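# Flip a clear plastic sheet across an open card holder

## Task

An open card holder lies on the table. On the pages of its strap half sits a clear plastic sheet, attached at the spine the way a page is. Flip that sheet over to the opposite half so it ends up lying flat and fully spread there. The card holder has to stay open and flat on the table. At no point may a stack of pages be raised steeply, whether alone or together with the whole holder; doing so fails the task. Shortly after you finish, everything must be still, and the result only counts if it stays that way without the robot holding it. When done, release the sheet and move the grippers away.

## Robot and tools

Robot: two arms, left_arm and right_arm, each ending in a two-finger gripper. The names are labels only and do not match the left or right side of any image. Arms, bases, the bar under the bases and the plate behind it are fixed. The tops of the bar and plate can sit up to about 3 cm above the table, and nothing warns you before contact. Keep the arms from striking or pushing each other.

Scene frame (used in results): origin at table-top height, centred between the arms, roughly 5 to 10 cm behind the near table edge. +x points out over the table, +z points up, and left_arm is on the +y side. Each result's state line reports, per arm, end_effector_position in metres and end_effector_quat_wxyz. The printed position can be off from the true one, more so at long reach. The gripper's own axes: the fingers point along its +z, and they open and close along its y. The reported position is the point between the finger pads, under 1 cm behind the tips.

A row is always 14 numbers, each in [-1, 1], even when only one arm moves. Order: left_arm dx, dy, dz, rx, ry, rz, opening, then the same seven for right_arm. dx to rz are an offset, not a pose. They are given in that gripper's own axes and measured from the gripper's measured pose at the start of the action, or for a move, from the pose in the scene's latest result that showed one. Scale: 1.0 equals 0.6 m of translation or 180 degrees of rotation. rx, ry, rz together form one rotation vector. Opening is absolute: +1 is fully open (0.087 m), -1 is closed.

execute_actions(actions): a list of up to 15 actions. Each action is a table of up to 15 rows, and each row runs for one control step of 1/30 s. A shorter table repeats its last row until the 15 steps are used. Every row in an action is measured from the same start pose, not from the row before. An empty list just returns state and images. At each step the command is clipped to within 70 mm and 16 degrees of the measured pose. After an action, each arm continues only as far as its last clipped pose, so large offsets take several actions. Joint friction can leave the gripper up to about 31 mm short, and a command smaller than that may not move it at all. When position and orientation conflict, the controller favours position.

move(target, speed, blocking): target is one 14-number row with the layout above, as an offset. Each gripper travels in a straight line and turns the shorter way. All paths finish together and last 0.5 to 10 s; a path that would run longer stops short at 10 s. speed is the top speed in m/s, from 0.002 to 0.5, default 0.25, and turning is capped at twice that in rad/s. Openings are sent when the move starts. Paths do not avoid obstacles. Grippers lag, can drift, and may overshoot speed, especially with an arm near straight. A faster move, or a target set farther past a contact, pushes harder. With blocking=false you get a result after 0.5 s. Use wait(0) to check on it, and call wait or stop before sending new actions. The result adds a move: line with the ending (done, off_target, moving, held, fault) and the limits that acted. limits=paced means the pose was clipped. limits=held means some steps were blocked, after which the arm can move much faster than speed. Each gripper's distance from its target is also given.

wait(seconds): 0 to 10. The arms keep their last command, and any running move continues. stop(): brakes a running move, and the arm needs room to stop; the fingers keep moving. zoom_image(camera, region): camera is cam_high, cam_low, cam_left_wrist or cam_right_wrist. region is [x0, y0, x1, y1] in image pixels, at most 504x504, with origin at the top left. finished_scene(scene): ends the numbered scene (1 or 2) permanently. Replying without a tool call ends every remaining scene.

Results: Hand target lines show the pose each controller is driving toward. grip_measured gives the finger opening on the command scale, accurate to about 1 mm. The last joint value gives the opening in metres. To hold something, command about 0.02 below grip_measured; a smaller margin grips more gently. The force limit is about 20 N per pad. Step readings list positions, and HELD marks steps that were held back. A pose unreachable line means the clearance check changed the command. FAULT and OVER-TEMPERATURE FAULT lines mean an arm has stopped. MOTOR HOT appears from 75 °C; at 90 °C the arm stops for 10 s, and at 100 °C it goes limp and falls, so avoid holding loads for long. Joint ranges (rad): waist -2.618 to 3.054, shoulder 0 to 3.142, elbow 0 to 3.142, wrist pitch -1.571 to 1.571, wrist yaw -1.571 to 1.571, wrist roll -2.094 to 2.094.

For an arm that should stay put: in a reply's first call, send the offset that returns it to where it should be, and zeros after that, always with its intended opening.

Avoid: lifting any page stack or the holder steeply, knocking rigid items off the table, dropping things, slamming or pressing hard, and leaving the sheet held up by a gripper. Finish by opening the gripper and moving clear so everything settles.

Each tool is called after "Request:" in YAML: its name, and indented under it one key for each argument.

## Session

Request:
execute_actions:
  actions: []

Scene clock: 0.00 s.
left_arm: end_effector_position=(+0.3613, +0.3146, +0.3639) grip_measured=+0.985 end_effector_quat_wxyz=(+0.724, +0.000, +0.690, -0.001) | right_arm: end_effector_position=(+0.3865, -0.3241, +0.3366) grip_measured=+0.987 end_effector_quat_wxyz=(+0.700, -0.007, +0.714, -0.008)
Joint positions: left_arm=[0.011 1.032 1.041 0.007 0.011 0.01  0.087] | right_arm=[-0.002  1.042  1.061 -0.007  0.011  0.004  0.087]
Joint velocities: left_arm=[ 0.002  0.002  0.017  0.022 -0.022  0.007  0.001] | right_arm=[-0.012 -0.007  0.012 -0.066 -0.037  0.081 -0.   ]
Motor temperatures (°C, as the motors report them): left_arm=[20 21 22 23 25 22] | right_arm=[22 24 21 24 25 24]
Hand target (left_arm): +0.361, +0.315, +0.364; +0.724, +0.000, +0.690, -0.001
Hand target (right_arm): +0.386, -0.324, +0.337; +0.700, -0.007, +0.714, -0.008

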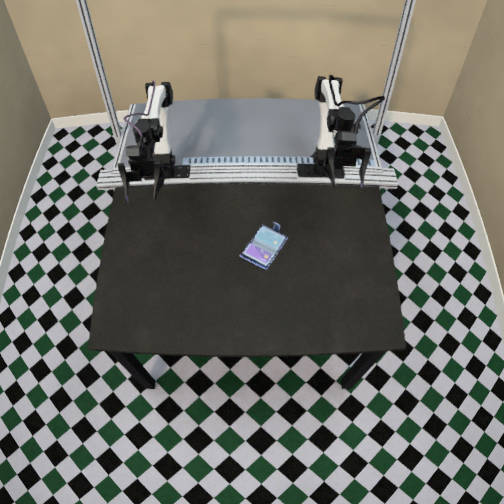

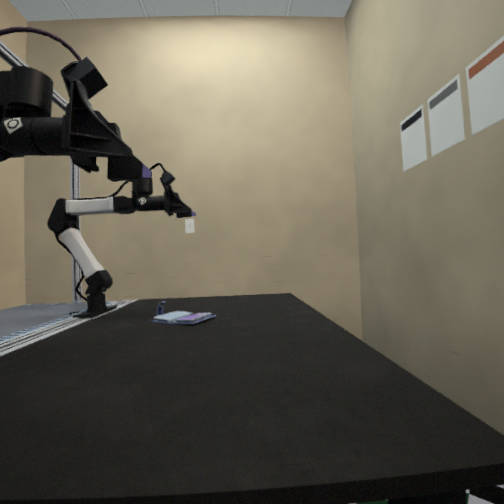

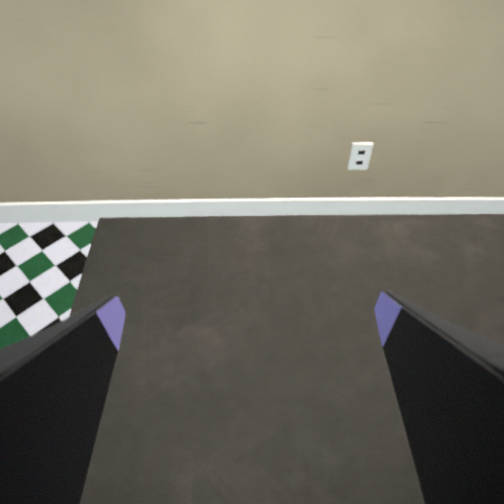

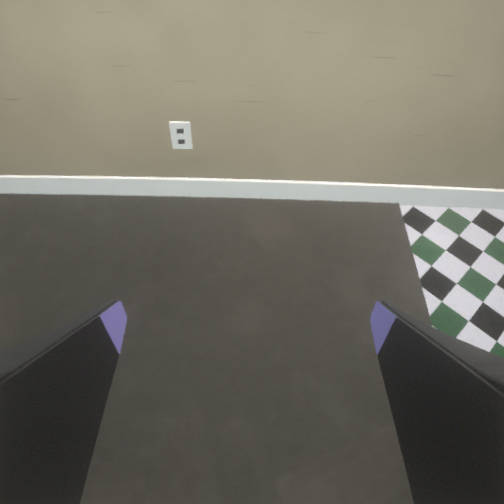

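Request:
zoom_image:
  camera: "cam_high"
  region: [225,210,305,280]

Request:
zoom_image:
  camera: "cam_low"
  region: [140,290,230,340]

Region (225, 210, 305, 280) of cam_high's 504x504 image, scaled by 6.300, with more detail than that image has; it fills the top 441 rows of this view, and the rest is white.

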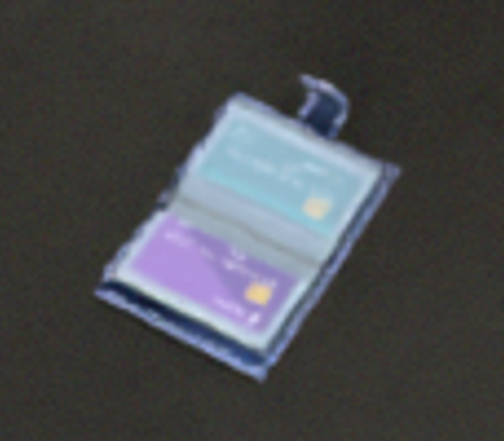

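Region (140, 290, 230, 340) of cam_low's 504x504 image, scaled by 5.600, with more detail than that image has.

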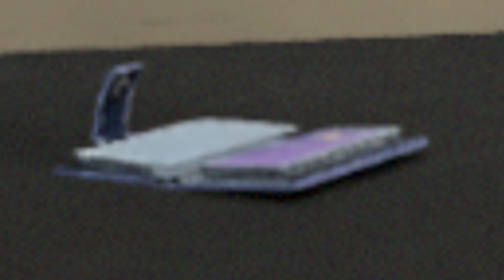

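Request:
move:
  target: [0.35,-0.39,-0.18,0,0.515,0,0.3,0,0,0,0,0,0,-1]
  speed: 0.4

Request:
move:
  target: [0,0,0.05,0,0,-0.333,0.3,0,0,0,0,0,0,-1]
  speed: 0.4

Scene clock: 12.33 s.
left_arm: end_effector_position=(+0.2651, +0.0824, +0.1495) grip_measured=+0.300 end_effector_quat_wxyz=(+0.006, +0.002, +1.000, -0.016) | right_arm: end_effector_position=(+0.3865, -0.3241, +0.3366) grip_measured=-1.000 end_effector_quat_wxyz=(+0.700, -0.007, +0.714, -0.008)
Joint positions: left_arm=[-0.608  2.066  2.04  -1.55   0.029 -0.606  0.057] | right_arm=[-0.002  1.042  1.061 -0.007  0.011  0.004  0.   ]
Joint velocities: left_arm=[-0.002 -0.012  0.017 -0.007 -0.007 -0.007 -0.   ] | right_arm=[-0.007 -0.012 -0.002  0.007 -0.022  0.066  0.   ]
Motor temperatures (°C, as the motors report them): left_arm=[20 21 24 26 25 22] | right_arm=[22 24 23 27 25 24]
Hand target (left_arm): +0.264, +0.078, +0.153; +0.004, +0.000, +1.000, -0.021
Hand target (right_arm): +0.386, -0.324, +0.337; +0.700, -0.007, +0.714, -0.008
Off the commanded pose (left_arm): 0.002 m, 2 deg.
Off the commanded pose (right_arm): 0.000 m, 0 deg.
joint sent to its limit (left arm) — the command would take joint 4 (wrist pitch) past its lower limit, so that joint was sent only as far as its limit.
move: done

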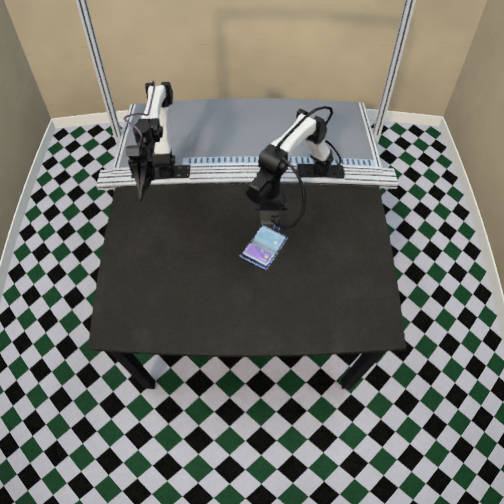

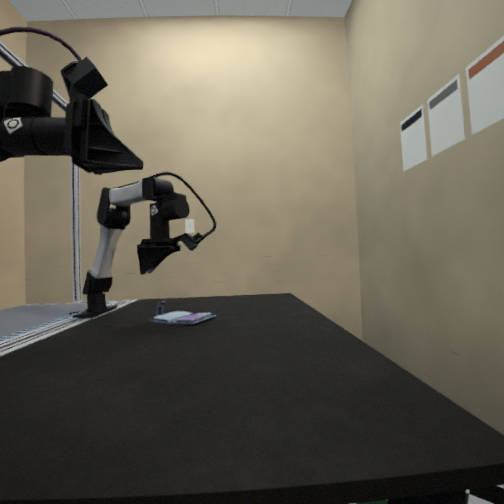

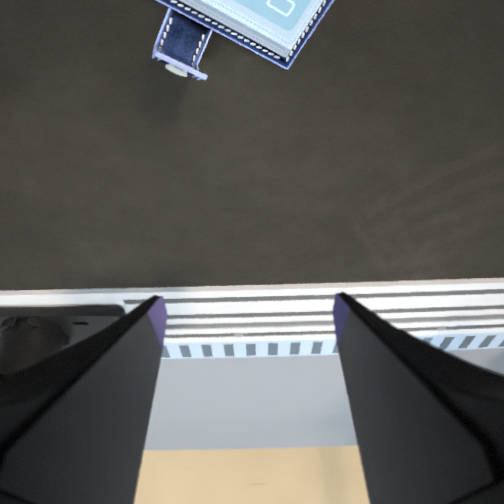

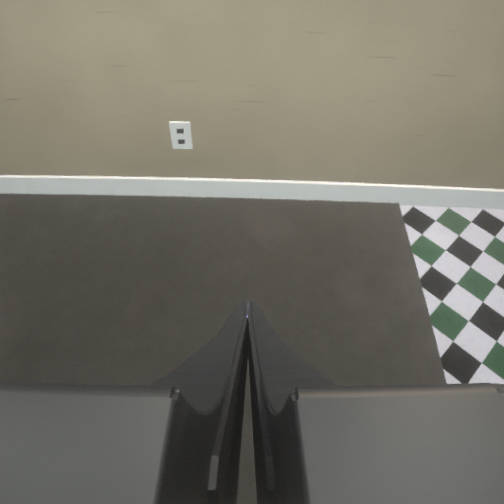

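Scene clock: 14.33 s.
left_arm: end_effector_position=(+0.2622, +0.0807, +0.1173) grip_measured=+0.300 end_effector_quat_wxyz=(-0.009, -0.490, +0.872, -0.005) | right_arm: end_effector_position=(+0.3865, -0.3241, +0.3366) grip_measured=-1.000 end_effector_quat_wxyz=(+0.700, -0.007, +0.714, -0.008)
Joint positions: left_arm=[-0.567  1.91   1.686 -1.382  0.029 -1.592  0.057] | right_arm=[-0.002  1.042  1.061 -0.007  0.011  0.004  0.   ]
Joint velocities: left_arm=[ 0.002  0.012 -0.007  0.037  0.022 -0.051  0.   ] | right_arm=[ 0.002 -0.017  0.007  0.022 -0.051  0.022  0.   ]
Motor temperatures (°C, as the motors report them): left_arm=[20 22 24 25 25 22] | right_arm=[22 24 23 28 25 24]
Hand target (left_arm): +0.265, +0.082, +0.120; -0.002, -0.497, +0.867, -0.017
Hand target (right_arm): +0.386, -0.324, +0.337; +0.700, -0.007, +0.714, -0.008
Off the commanded pose (left_arm): 0.004 m, 2 deg.
Off the commanded pose (right_arm): 0.000 m, 0 deg.
move: done

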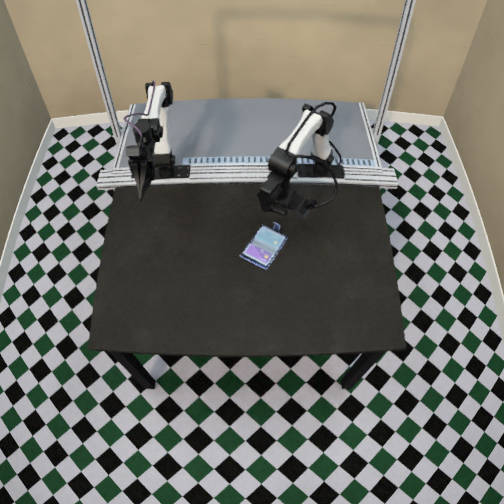

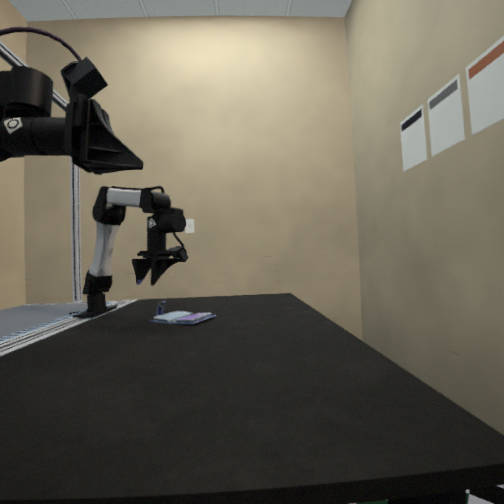

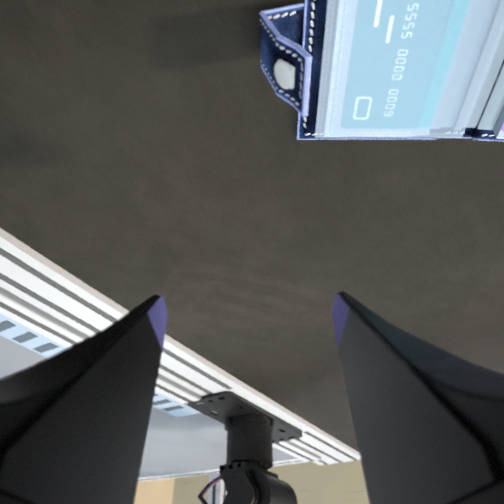

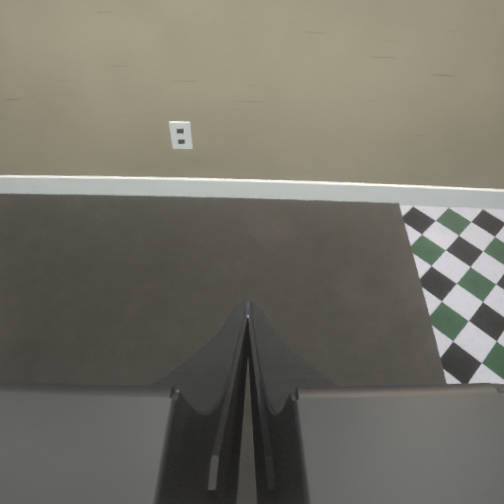

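Request:
move:
  target: [-0.075,-0.11,0.06,0,0,0,-0.1,0,0,0,0,0,0,-1]

Request:
move:
  target: [0,0,0.07,0,0,0,-0.1,0,0,0,0,0,0,-1]

Request:
zoom_image:
  camera: "cam_low"
  region: [140,280,230,340]

Scene clock: 18.27 s.
left_arm: end_effector_position=(+0.3359, +0.0861, +0.0802) grip_measured=-0.100 end_effector_quat_wxyz=(-0.013, -0.493, +0.870, -0.001) | right_arm: end_effector_position=(+0.3865, -0.3241, +0.3366) grip_measured=-1.000 end_effector_quat_wxyz=(+0.700, -0.007, +0.714, -0.008)
Joint positions: left_arm=[-0.461  2.179  1.926 -1.367  0.028 -1.494  0.039] | right_arm=[-0.002  1.042  1.061 -0.007  0.011  0.004  0.   ]
Joint velocities: left_arm=[ 0.012 -0.007  0.027 -0.066 -0.007  0.051  0.001] | right_arm=[ 0.017  0.012 -0.007 -0.051  0.081  0.007  0.   ]
Motor temperatures (°C, as the motors report them): left_arm=[20 23 24 25 25 22] | right_arm=[22 24 24 28 25 24]
Hand target (left_arm): +0.342, +0.085, +0.081; -0.008, -0.490, +0.872, -0.005
Hand target (right_arm): +0.386, -0.324, +0.337; +0.700, -0.007, +0.714, -0.008
Off the commanded pose (left_arm): 0.006 m, 1 deg.
Off the commanded pose (right_arm): 0.000 m, 0 deg.
move: done

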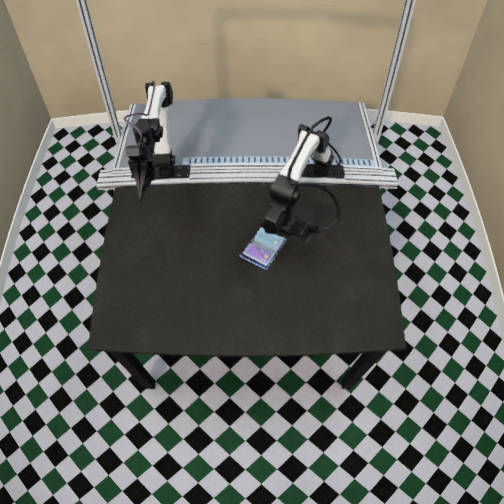

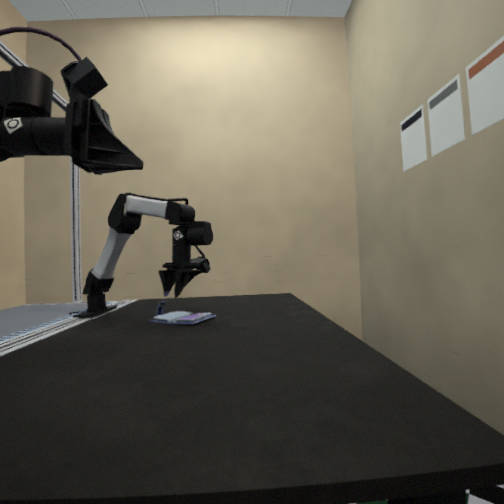

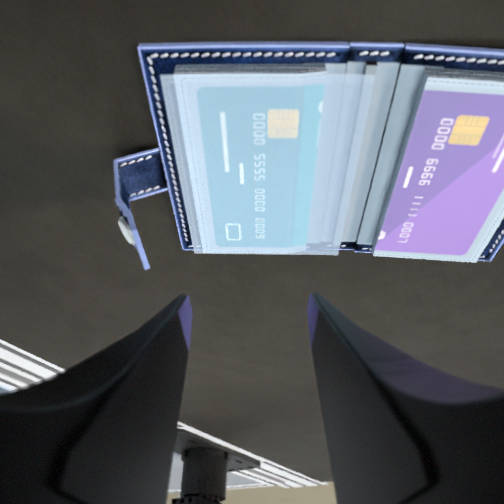

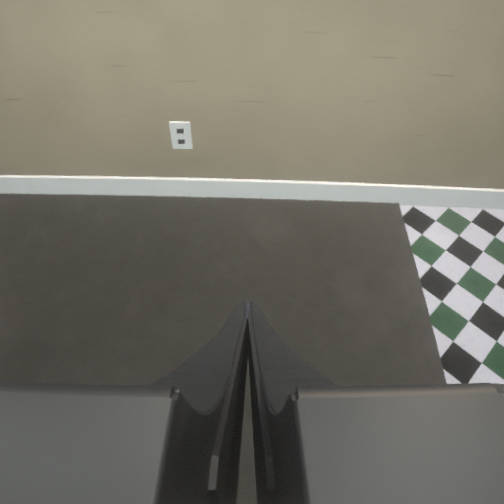

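Scene clock: 19.23 s.
left_arm: end_effector_position=(+0.3345, +0.0870, +0.0456) grip_measured=-0.100 end_effector_quat_wxyz=(-0.013, -0.493, +0.870, -0.001) | right_arm: end_effector_position=(+0.3865, -0.3241, +0.3366) grip_measured=-1.000 end_effector_quat_wxyz=(+0.700, -0.007, +0.714, -0.008)
Joint positions: left_arm=[-0.461  2.179  1.788 -1.229  0.028 -1.494  0.039] | right_arm=[-0.002  1.042  1.061 -0.007  0.011  0.004  0.   ]
Joint velocities: left_arm=[-0.002 -0.012 -0.002 -0.081 -0.037 -0.051 -0.001] | right_arm=[ 0.002 -0.002  0.022  0.022 -0.022 -0.037  0.   ]
Motor temperatures (°C, as the motors report them): left_arm=[20 23 24 25 25 22] | right_arm=[22 24 24 28 25 24]
Hand target (left_arm): +0.335, +0.086, +0.038; -0.013, -0.493, +0.870, -0.000
Hand target (right_arm): +0.386, -0.324, +0.337; +0.700, -0.007, +0.714, -0.008
Off the commanded pose (left_arm): 0.007 m, 0 deg.
Off the commanded pose (right_arm): 0.000 m, 0 deg.
move: done

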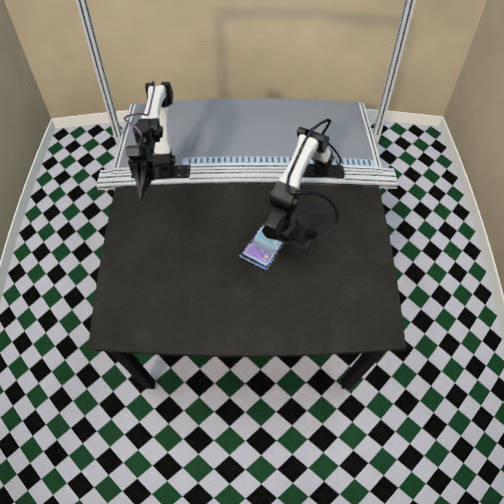

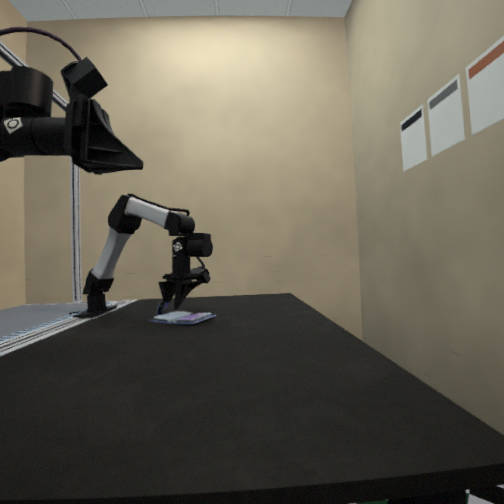

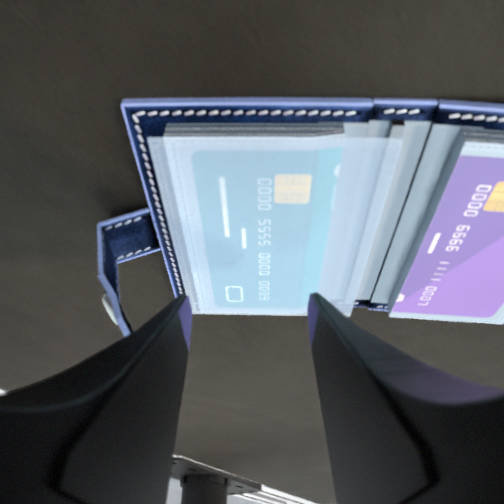

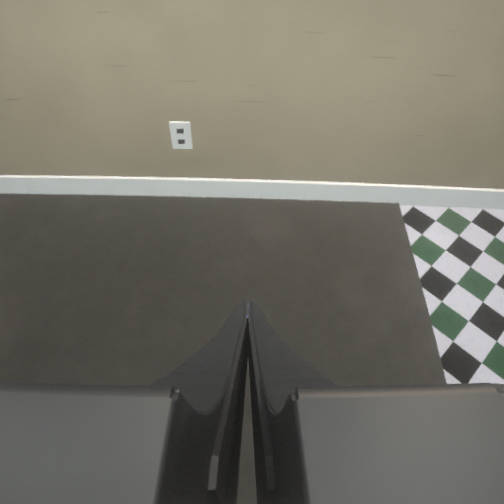

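Region (140, 280, 230, 340) of cam_low's 504x504 image, scaled by 5.600, with more detail than that image has.

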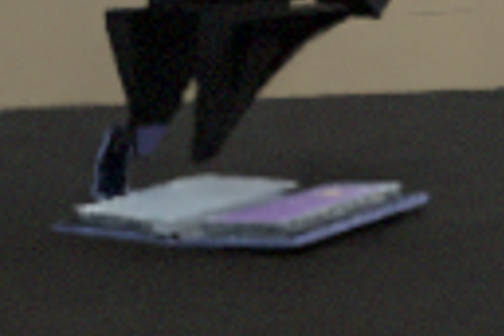

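Request:
move:
  target: [0,0,0.047,0,0,0,-0.15,0,0,0,0,0,0,-1]
  speed: 0.04

Request:
execute_actions:
  actions:
    - [[0,0,0.015,0,0,0,-0.15,0,0,0,0,0,0,-1]]
    - [[0,0,0.012,0,0,0,-0.3,0,0,0,0,0,0,-1]]
    - [[0,0,0.012,0,0,0,-0.45,0,0,0,0,0,0,-1]]
    - [[0,0,0.012,0,0,0,-0.6,0,0,0,0,0,0,-1]]

Request:
zoom_image:
  camera: "cam_low"
  region: [140,280,230,340]

Scene clock: 23.13 s.
left_arm: end_effector_position=(+0.3342, +0.0872, +0.0284) grip_measured=-0.150 end_effector_quat_wxyz=(-0.011, -0.493, +0.870, -0.004) | right_arm: end_effector_position=(+0.3865, -0.3241, +0.3366) grip_measured=-1.000 end_effector_quat_wxyz=(+0.700, -0.007, +0.714, -0.008)
Joint positions: left_arm=[-0.461  2.179  1.72  -1.152  0.028 -1.494  0.037] | right_arm=[-0.002  1.042  1.061 -0.007  0.011  0.004  0.   ]
Joint velocities: left_arm=[-0.017 -0.007  0.002  0.066 -0.066  0.066  0.002] | right_arm=[ 0.002  0.007 -0.002  0.051 -0.081  0.037  0.   ]
Motor temperatures (°C, as the motors report them): left_arm=[20 24 24 25 25 22] | right_arm=[22 24 24 29 25 24]
Hand target (left_arm): +0.334, +0.087, +0.018; -0.013, -0.493, +0.870, -0.000
Hand target (right_arm): +0.386, -0.324, +0.337; +0.700, -0.007, +0.714, -0.008
Off the commanded pose (left_arm): 0.011 m, 1 deg.
Off the commanded pose (right_arm): 0.000 m, 0 deg.
move: off_target (left_arm)

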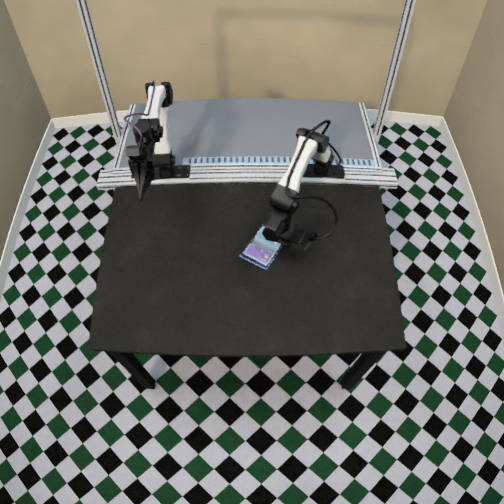

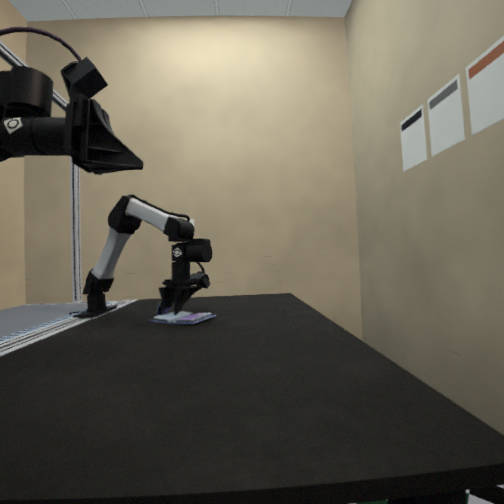

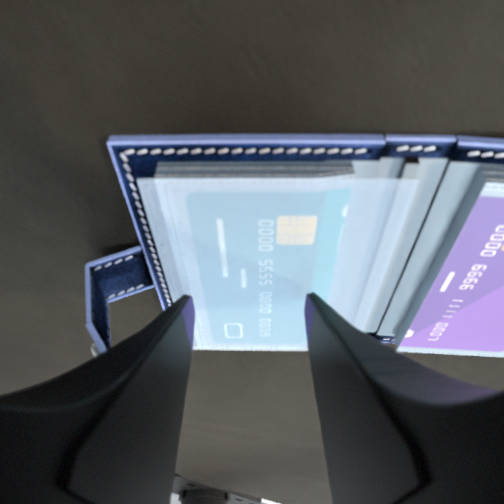

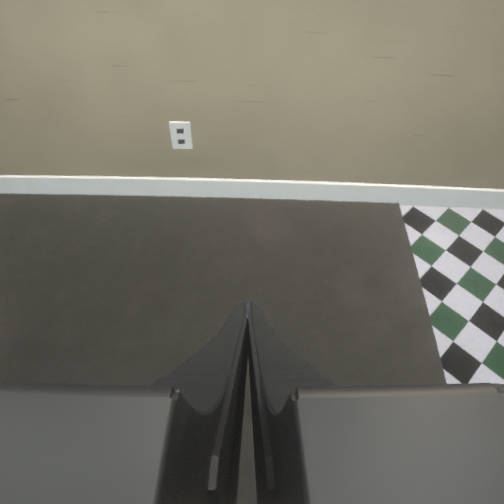

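Scene clock: 25.13 s.
left_arm: end_effector_position=(+0.3369, +0.0859, +0.0284) grip_measured=-0.600 end_effector_quat_wxyz=(-0.007, -0.493, +0.870, -0.009) | right_arm: end_effector_position=(+0.3865, -0.3241, +0.3366) grip_measured=-1.000 end_effector_quat_wxyz=(+0.700, -0.007, +0.714, -0.008)
Joint positions: left_arm=[-0.461  2.179  1.72  -1.139  0.028 -1.494  0.018] | right_arm=[-0.002  1.042  1.061 -0.007  0.011  0.004  0.   ]
Joint velocities: left_arm=[ 0.002  0.012  0.002  0.037 -0.022 -0.037 -0.001] | right_arm=[ 0.017  0.012 -0.012 -0.007  0.022  0.007  0.   ]
Motor temperatures (°C, as the motors report them): left_arm=[20 25 24 25 25 22] | right_arm=[22 24 25 29 25 24]
Hand target (left_arm): +0.336, +0.086, +0.021; -0.008, -0.493, +0.870, -0.009
Hand target (right_arm): +0.386, -0.324, +0.337; +0.700, -0.007, +0.714, -0.008
Off the commanded pose (left_arm): 0.007 m, 0 deg.
Off the commanded pose (right_arm): 0.000 m, 0 deg.
Step readings (end_effector_position; steps 1 to 15: 1st action; 16 to 30: 2nd action; 31 to 45: 3rd action; 46 to 60: 4th action):
0: left_arm (+0.3342, +0.0872, +0.0284) | right_arm (+0.3865, -0.3241, +0.3366)
1: left_arm (+0.3344, +0.0871, +0.0284) | right_arm (+0.3865, -0.3241, +0.3366)
2: left_arm (+0.3346, +0.0870, +0.0284) | right_arm (+0.3865, -0.3241, +0.3366)
4: left_arm (+0.3352, +0.0867, +0.0284) | right_arm (+0.3865, -0.3241, +0.3366)
8: left_arm (+0.3357, +0.0865, +0.0284) | right_arm (+0.3865, -0.3241, +0.3366)
15: left_arm (+0.3359, +0.0864, +0.0284) | right_arm (+0.3865, -0.3241, +0.3366)
16: left_arm (+0.3359, +0.0864, +0.0284) | right_arm (+0.3865, -0.3241, +0.3366)
17: left_arm (+0.3360, +0.0863, +0.0284) | right_arm (+0.3865, -0.3241, +0.3366)
19: left_arm (+0.3361, +0.0863, +0.0284) | right_arm (+0.3865, -0.3241, +0.3366)
23: left_arm (+0.3363, +0.0862, +0.0284) | right_arm (+0.3865, -0.3241, +0.3366)
30: left_arm (+0.3363, +0.0862, +0.0284) | right_arm (+0.3865, -0.3241, +0.3366)
31: left_arm (+0.3363, +0.0862, +0.0284) | right_arm (+0.3865, -0.3241, +0.3366)
32: left_arm (+0.3363, +0.0862, +0.0284) | right_arm (+0.3865, -0.3241, +0.3366)
34: left_arm (+0.3365, +0.0861, +0.0284) | right_arm (+0.3865, -0.3241, +0.3366)
38: left_arm (+0.3366, +0.0860, +0.0284) | right_arm (+0.3865, -0.3241, +0.3366)
45: left_arm (+0.3366, +0.0860, +0.0284) | right_arm (+0.3865, -0.3241, +0.3366)
46: left_arm (+0.3367, +0.0860, +0.0284) | right_arm (+0.3865, -0.3241, +0.3366)
47: left_arm (+0.3367, +0.0860, +0.0284) | right_arm (+0.3865, -0.3241, +0.3366)
49: left_arm (+0.3368, +0.0859, +0.0284) | right_arm (+0.3865, -0.3241, +0.3366)
53: left_arm (+0.3369, +0.0859, +0.0284) | right_arm (+0.3865, -0.3241, +0.3366)
60: end_effector_position above

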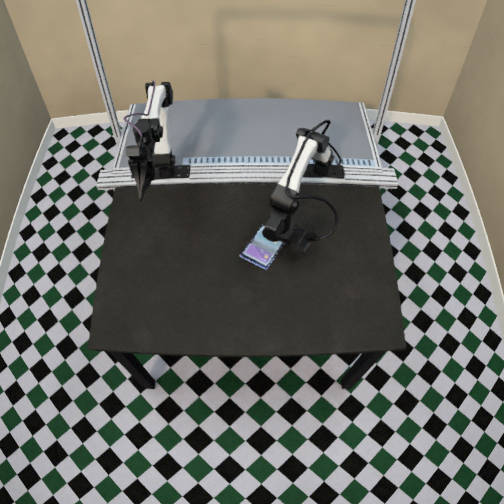

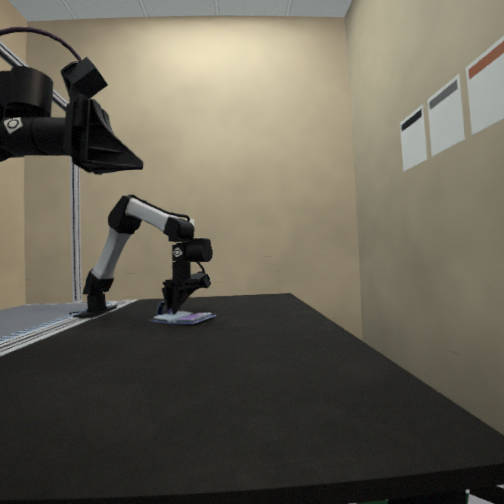

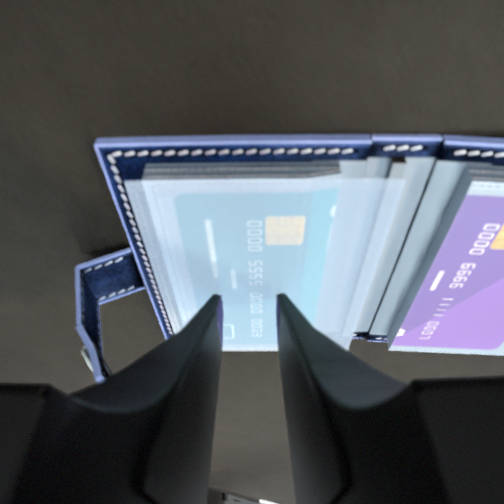

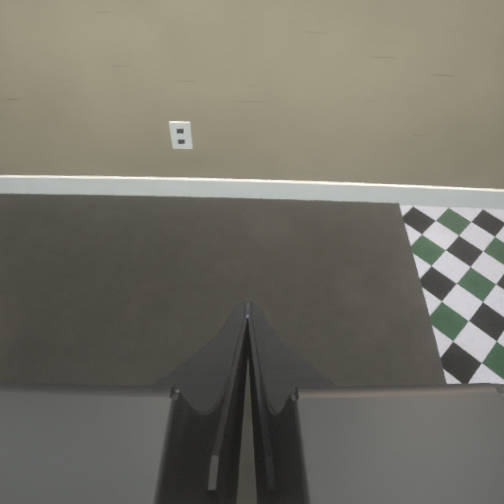

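Region (140, 280, 230, 340) of cam_low's 504x504 image, scaled by 5.600, with more detail than that image has.

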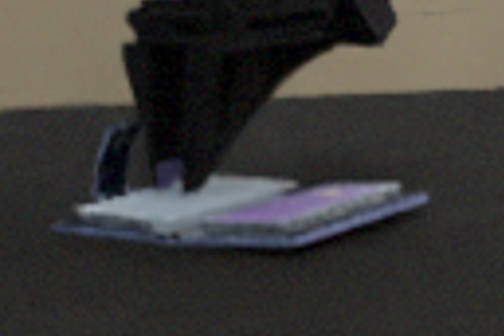

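Request:
execute_actions:
  actions:
    - [[0,0,0.012,0,0,0,-0.05,0,0,0,0,0,0,-1]]
    - [[0,0,0.03,0,0,0,-0.05,0,0,0,0,0,0,-1]]
    - [[0,0,0.03,0,0,0,-0.05,0,0,0,0,0,0,-1]]
    - [[0,0,0.025,0,0,0,-0.25,0,0,0,0,0,0,-1]]
    - [[0,0,0.025,0,0,0,-0.45,0,0,0,0,0,0,-1]]

Request:
zoom_image:
  camera: "cam_low"
  region: [140,280,230,340]

Scene clock: 30.40 s.
left_arm: end_effector_position=(+0.3387, +0.0837, +0.0236) grip_measured=-0.449 end_effector_quat_wxyz=(-0.007, -0.493, +0.870, -0.018) | right_arm: end_effector_position=(+0.3865, -0.3241, +0.3366) grip_measured=-1.000 end_effector_quat_wxyz=(+0.700, -0.007, +0.714, -0.008)
Joint positions: left_arm=[-0.46   2.179  1.699 -1.104  0.036 -1.493  0.024] | right_arm=[-0.002  1.042  1.061 -0.007  0.011  0.004  0.   ]
Joint velocities: left_arm=[-0.007 -0.007 -0.007 -0.007 -0.022 -0.081  0.001] | right_arm=[ 0.002 -0.002 -0.007  0.007 -0.022  0.022  0.   ]
Motor temperatures (°C, as the motors report them): left_arm=[20 26 24 24 25 22] | right_arm=[22 24 25 30 25 24]
Hand target (left_arm): +0.337, +0.085, +0.009; -0.008, -0.493, +0.870, -0.013
Hand target (right_arm): +0.386, -0.324, +0.337; +0.700, -0.007, +0.714, -0.008
Off the commanded pose (left_arm): 0.015 m, 0 deg.
Off the commanded pose (right_arm): 0.000 m, 0 deg.
Step readings (end_effector_position; steps 1 to 15: 1st action; 16 to 30: 2nd action; 31 to 45: 3rd action; 46 to 60: 4th action; 61 to 75: 5th action):
0: left_arm (+0.3370, +0.0858, +0.0284) | right_arm (+0.3865, -0.3241, +0.3366)
1: left_arm (+0.3370, +0.0858, +0.0284) | right_arm (+0.3865, -0.3241, +0.3366)
2: left_arm (+0.3371, +0.0858, +0.0284) | right_arm (+0.3865, -0.3241, +0.3366)
4: left_arm (+0.3372, +0.0857, +0.0284) | right_arm (+0.3865, -0.3241, +0.3366)
8: left_arm (+0.3373, +0.0857, +0.0284) | right_arm (+0.3865, -0.3241, +0.3366)
15: left_arm (+0.3374, +0.0856, +0.0284) | right_arm (+0.3865, -0.3241, +0.3366)
16: left_arm (+0.3375, +0.0856, +0.0271) | right_arm (+0.3865, -0.3241, +0.3366)
17: left_arm (+0.3375, +0.0856, +0.0255) | right_arm (+0.3865, -0.3241, +0.3366)
19: left_arm (+0.3375, +0.0856, +0.0241) | right_arm (+0.3865, -0.3241, +0.3366)
23: left_arm (+0.3378, +0.0854, +0.0241) | right_arm (+0.3865, -0.3241, +0.3366)
30: left_arm (+0.3378, +0.0854, +0.0241) | right_arm (+0.3865, -0.3241, +0.3366)
31: left_arm (+0.3376, +0.0855, +0.0235) | right_arm (+0.3865, -0.3241, +0.3366)
32: left_arm (+0.3376, +0.0854, +0.0234) | right_arm (+0.3865, -0.3241, +0.3366)
34: left_arm (+0.3376, +0.0854, +0.0234) | right_arm (+0.3865, -0.3241, +0.3366)
38: left_arm (+0.3376, +0.0854, +0.0234) | right_arm (+0.3865, -0.3241, +0.3366)
45: left_arm (+0.3376, +0.0854, +0.0234) | right_arm (+0.3865, -0.3241, +0.3366)
46: left_arm (+0.3367, +0.0857, +0.0234) | right_arm (+0.3865, -0.3241, +0.3366)
47: left_arm (+0.3372, +0.0852, +0.0234) | right_arm (+0.3865, -0.3241, +0.3366)
49: left_arm (+0.3372, +0.0851, +0.0235) | right_arm (+0.3865, -0.3241, +0.3366)
53: left_arm (+0.3372, +0.0851, +0.0235) | right_arm (+0.3865, -0.3241, +0.3366)
60: left_arm (+0.3372, +0.0851, +0.0235) | right_arm (+0.3865, -0.3241, +0.3366)
61: left_arm (+0.3377, +0.0845, +0.0235) | right_arm (+0.3865, -0.3241, +0.3366)
62: left_arm (+0.3386, +0.0839, +0.0236) | right_arm (+0.3865, -0.3241, +0.3366)
64: left_arm (+0.3387, +0.0837, +0.0236) | right_arm (+0.3865, -0.3241, +0.3366)
68: left_arm (+0.3387, +0.0837, +0.0236) | right_arm (+0.3865, -0.3241, +0.3366)
75: end_effector_position above

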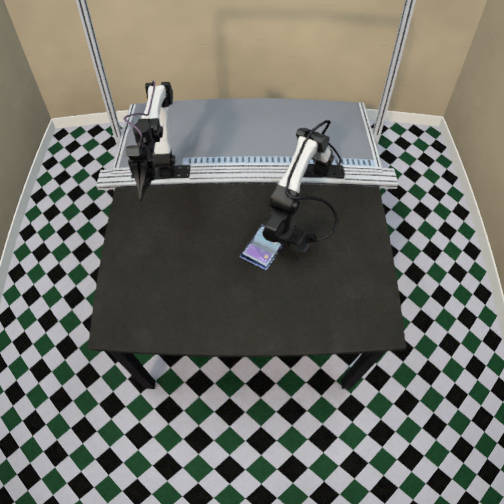

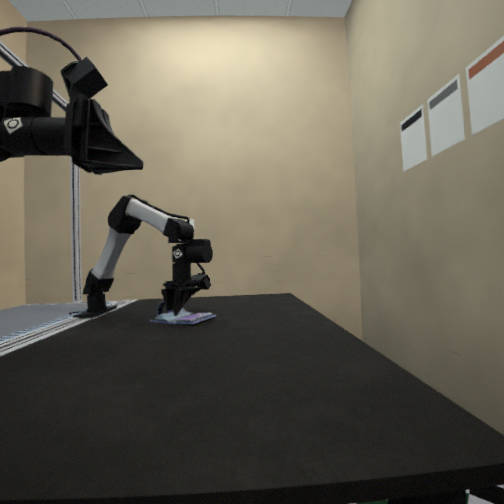

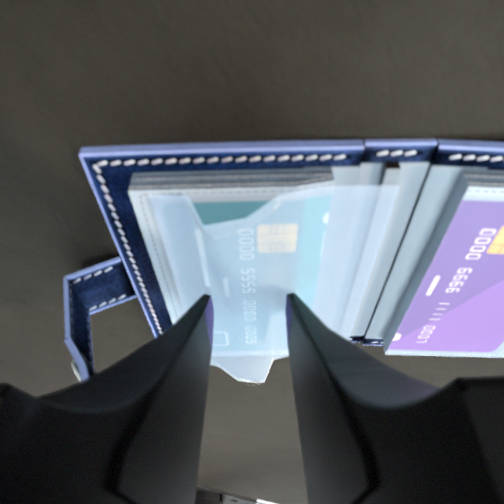

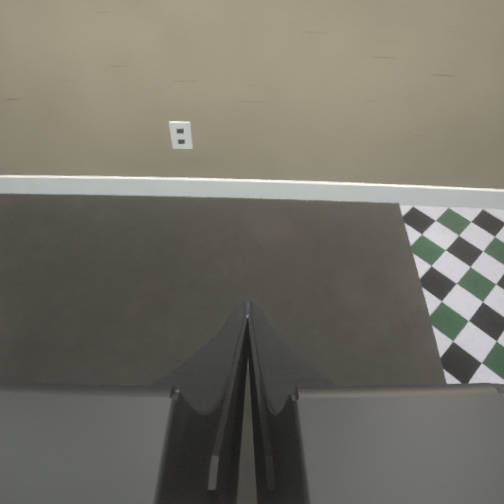

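Region (140, 280, 230, 340) of cam_low's 504x504 image, scaled by 5.600, with more detail than that image has.

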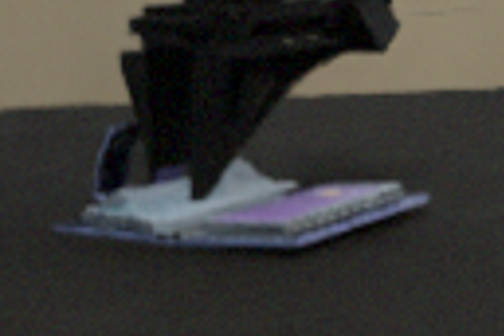

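Buckles nicely. Pinch and carry.

Request:
execute_actions:
  actions:
    - [[0,-0.005,0.025,0,0,0,-0.65,0,0,0,0,0,0,-1]]
    - [[0,-0.005,0.025,0,0,0,-0.85,0,0,0,0,0,0,-1]]
    - [[0,0,0.02,0,0,0,-0.98,0,0,0,0,0,0,-1]]

Request:
move:
  target: [0,-0.045,-0.03,0,0,0,-0.98,0,0,0,0,0,0,-1]
  speed: 0.04

Request:
zoom_image:
  camera: "cam_low"
  region: [140,280,230,340]

Scene clock: 34.63 s.
left_arm: end_effector_position=(+0.3424, +0.0805, +0.0240) grip_measured=-0.881 end_effector_quat_wxyz=(-0.004, -0.493, +0.870, -0.027) | right_arm: end_effector_position=(+0.3865, -0.3241, +0.3366) grip_measured=-1.000 end_effector_quat_wxyz=(+0.700, -0.007, +0.714, -0.008)
Joint positions: left_arm=[-0.46   2.179  1.699 -1.085  0.043 -1.493  0.005] | right_arm=[-0.002  1.042  1.061 -0.007  0.011  0.004  0.   ]
Joint velocities: left_arm=[ 0.002 -0.017 -0.002 -0.022 -0.007 -0.022  0.   ] | right_arm=[-0.007  0.007 -0.017  0.051  0.022  0.051  0.   ]
Motor temperatures (°C, as the motors report them): left_arm=[20 27 24 24 25 22] | right_arm=[22 24 26 30 25 24]
Hand target (left_arm): +0.342, +0.081, +0.012; -0.005, -0.493, +0.870, -0.026
Hand target (right_arm): +0.386, -0.324, +0.337; +0.700, -0.007, +0.714, -0.008
Off the commanded pose (left_arm): 0.012 m, 0 deg.
Off the commanded pose (right_arm): 0.000 m, 0 deg.
Step readings (end_effector_position; steps 1 to 15: 1st action; 16 to 30: 2nd action; 31 to 45: 3rd action):
0: left_arm (+0.3387, +0.0837, +0.0236) | right_arm (+0.3865, -0.3241, +0.3366)
1: left_arm (+0.3391, +0.0831, +0.0237) | right_arm (+0.3865, -0.3241, +0.3366)
2: left_arm (+0.3401, +0.0825, +0.0238) | right_arm (+0.3865, -0.3241, +0.3366)
4: left_arm (+0.3402, +0.0823, +0.0238) | right_arm (+0.3865, -0.3241, +0.3366)
8: left_arm (+0.3402, +0.0823, +0.0238) | right_arm (+0.3865, -0.3241, +0.3366)
15: left_arm (+0.3402, +0.0823, +0.0238) | right_arm (+0.3865, -0.3241, +0.3366)
16: left_arm (+0.3405, +0.0819, +0.0239) | right_arm (+0.3865, -0.3241, +0.3366)
17: left_arm (+0.3415, +0.0812, +0.0240) | right_arm (+0.3865, -0.3241, +0.3366)
19: left_arm (+0.3418, +0.0810, +0.0240) | right_arm (+0.3865, -0.3241, +0.3366)
23: left_arm (+0.3418, +0.0810, +0.0240) | right_arm (+0.3865, -0.3241, +0.3366)
30: left_arm (+0.3418, +0.0810, +0.0240) | right_arm (+0.3865, -0.3241, +0.3366)
31: left_arm (+0.3421, +0.0807, +0.0240) | right_arm (+0.3865, -0.3241, +0.3366)
32: left_arm (+0.3424, +0.0805, +0.0240) | right_arm (+0.3865, -0.3241, +0.3366)
34: left_arm (+0.3424, +0.0805, +0.0240) | right_arm (+0.3865, -0.3241, +0.3366)
38: left_arm (+0.3424, +0.0805, +0.0240) | right_arm (+0.3865, -0.3241, +0.3366)
45: end_effector_position above

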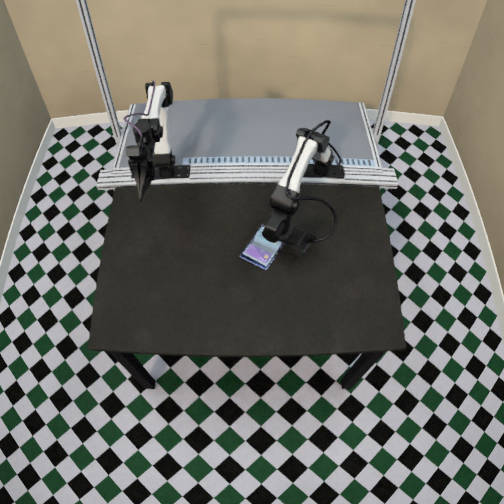

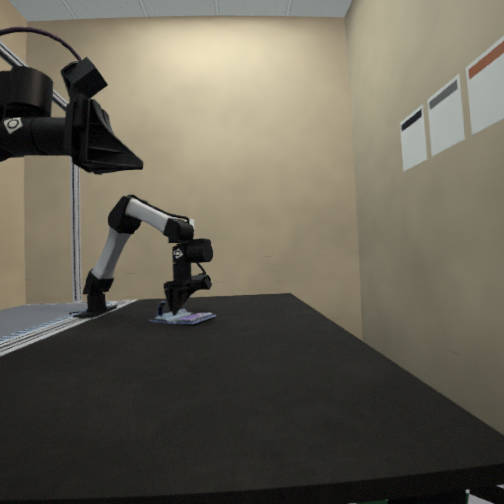

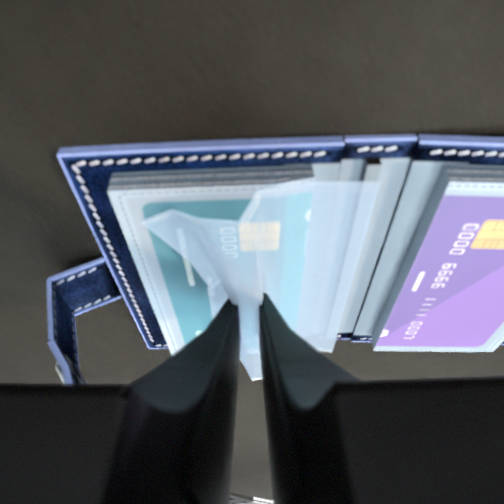

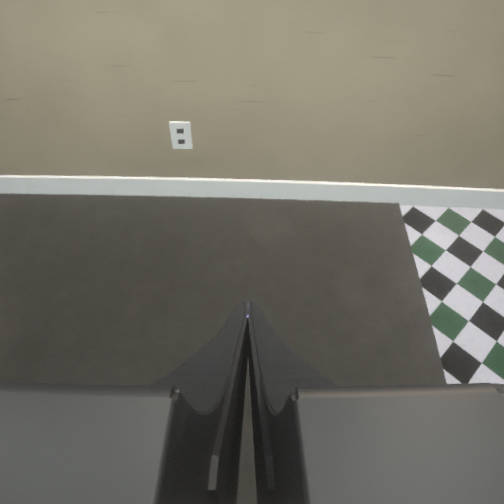

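Scene clock: 35.93 s.
left_arm: end_effector_position=(+0.3641, +0.0696, +0.0465) grip_measured=-0.891 end_effector_quat_wxyz=(-0.001, -0.492, +0.870, -0.032) | right_arm: end_effector_position=(+0.3865, -0.3241, +0.3366) grip_measured=-1.000 end_effector_quat_wxyz=(+0.700, -0.007, +0.714, -0.008)
Joint positions: left_arm=[-0.46   2.256  1.914 -1.211  0.043 -1.493  0.005] | right_arm=[-0.002  1.042  1.061 -0.007  0.011  0.004  0.   ]
Joint velocities: left_arm=[ 0.002 -0.007 -0.002 -0.037  0.022  0.037  0.   ] | right_arm=[ 0.017 -0.002  0.017 -0.007  0.022  0.037  0.   ]
Motor temperatures (°C, as the motors report them): left_arm=[20 27 24 24 25 22] | right_arm=[22 24 26 30 25 24]
Hand target (left_arm): +0.365, +0.068, +0.043; -0.004, -0.493, +0.870, -0.028
Hand target (right_arm): +0.386, -0.324, +0.337; +0.700, -0.007, +0.714, -0.008
Off the commanded pose (left_arm): 0.004 m, 1 deg.
Off the commanded pose (right_arm): 0.000 m, 0 deg.
move: done

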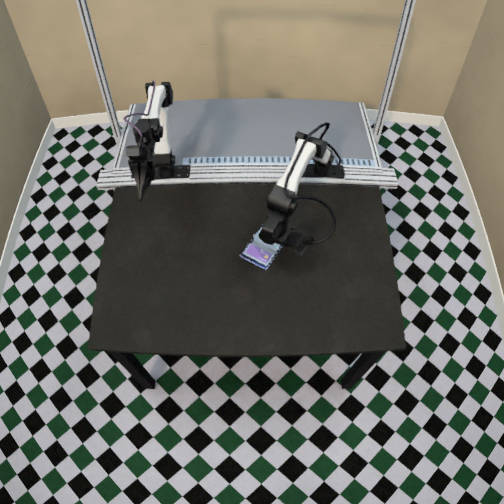

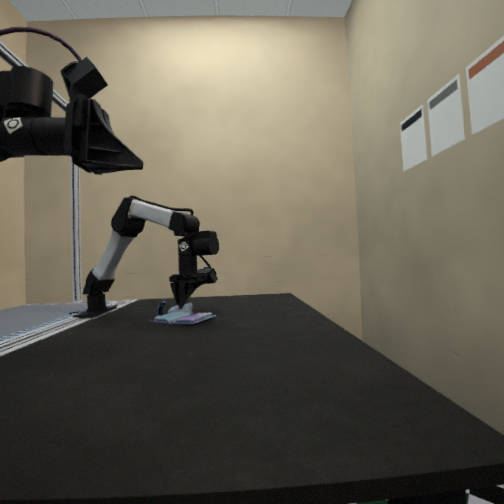

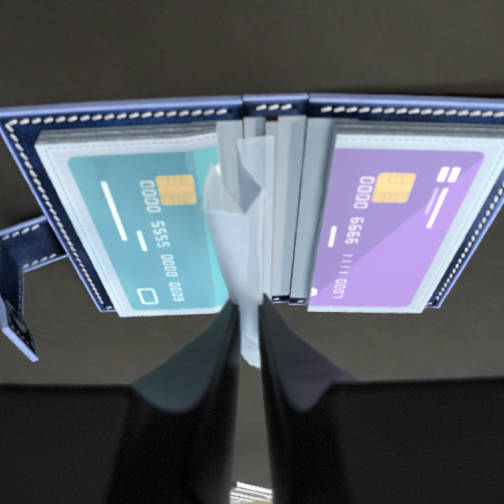

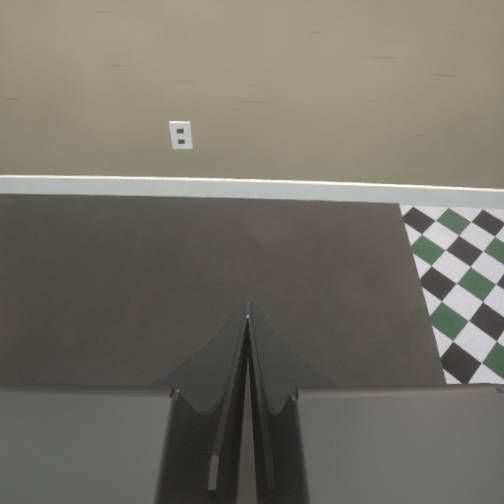

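Region (140, 280, 230, 340) of cam_low's 504x504 image, scaled by 5.600, with more detail than that image has.

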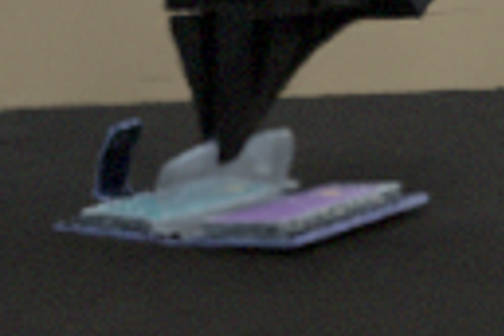

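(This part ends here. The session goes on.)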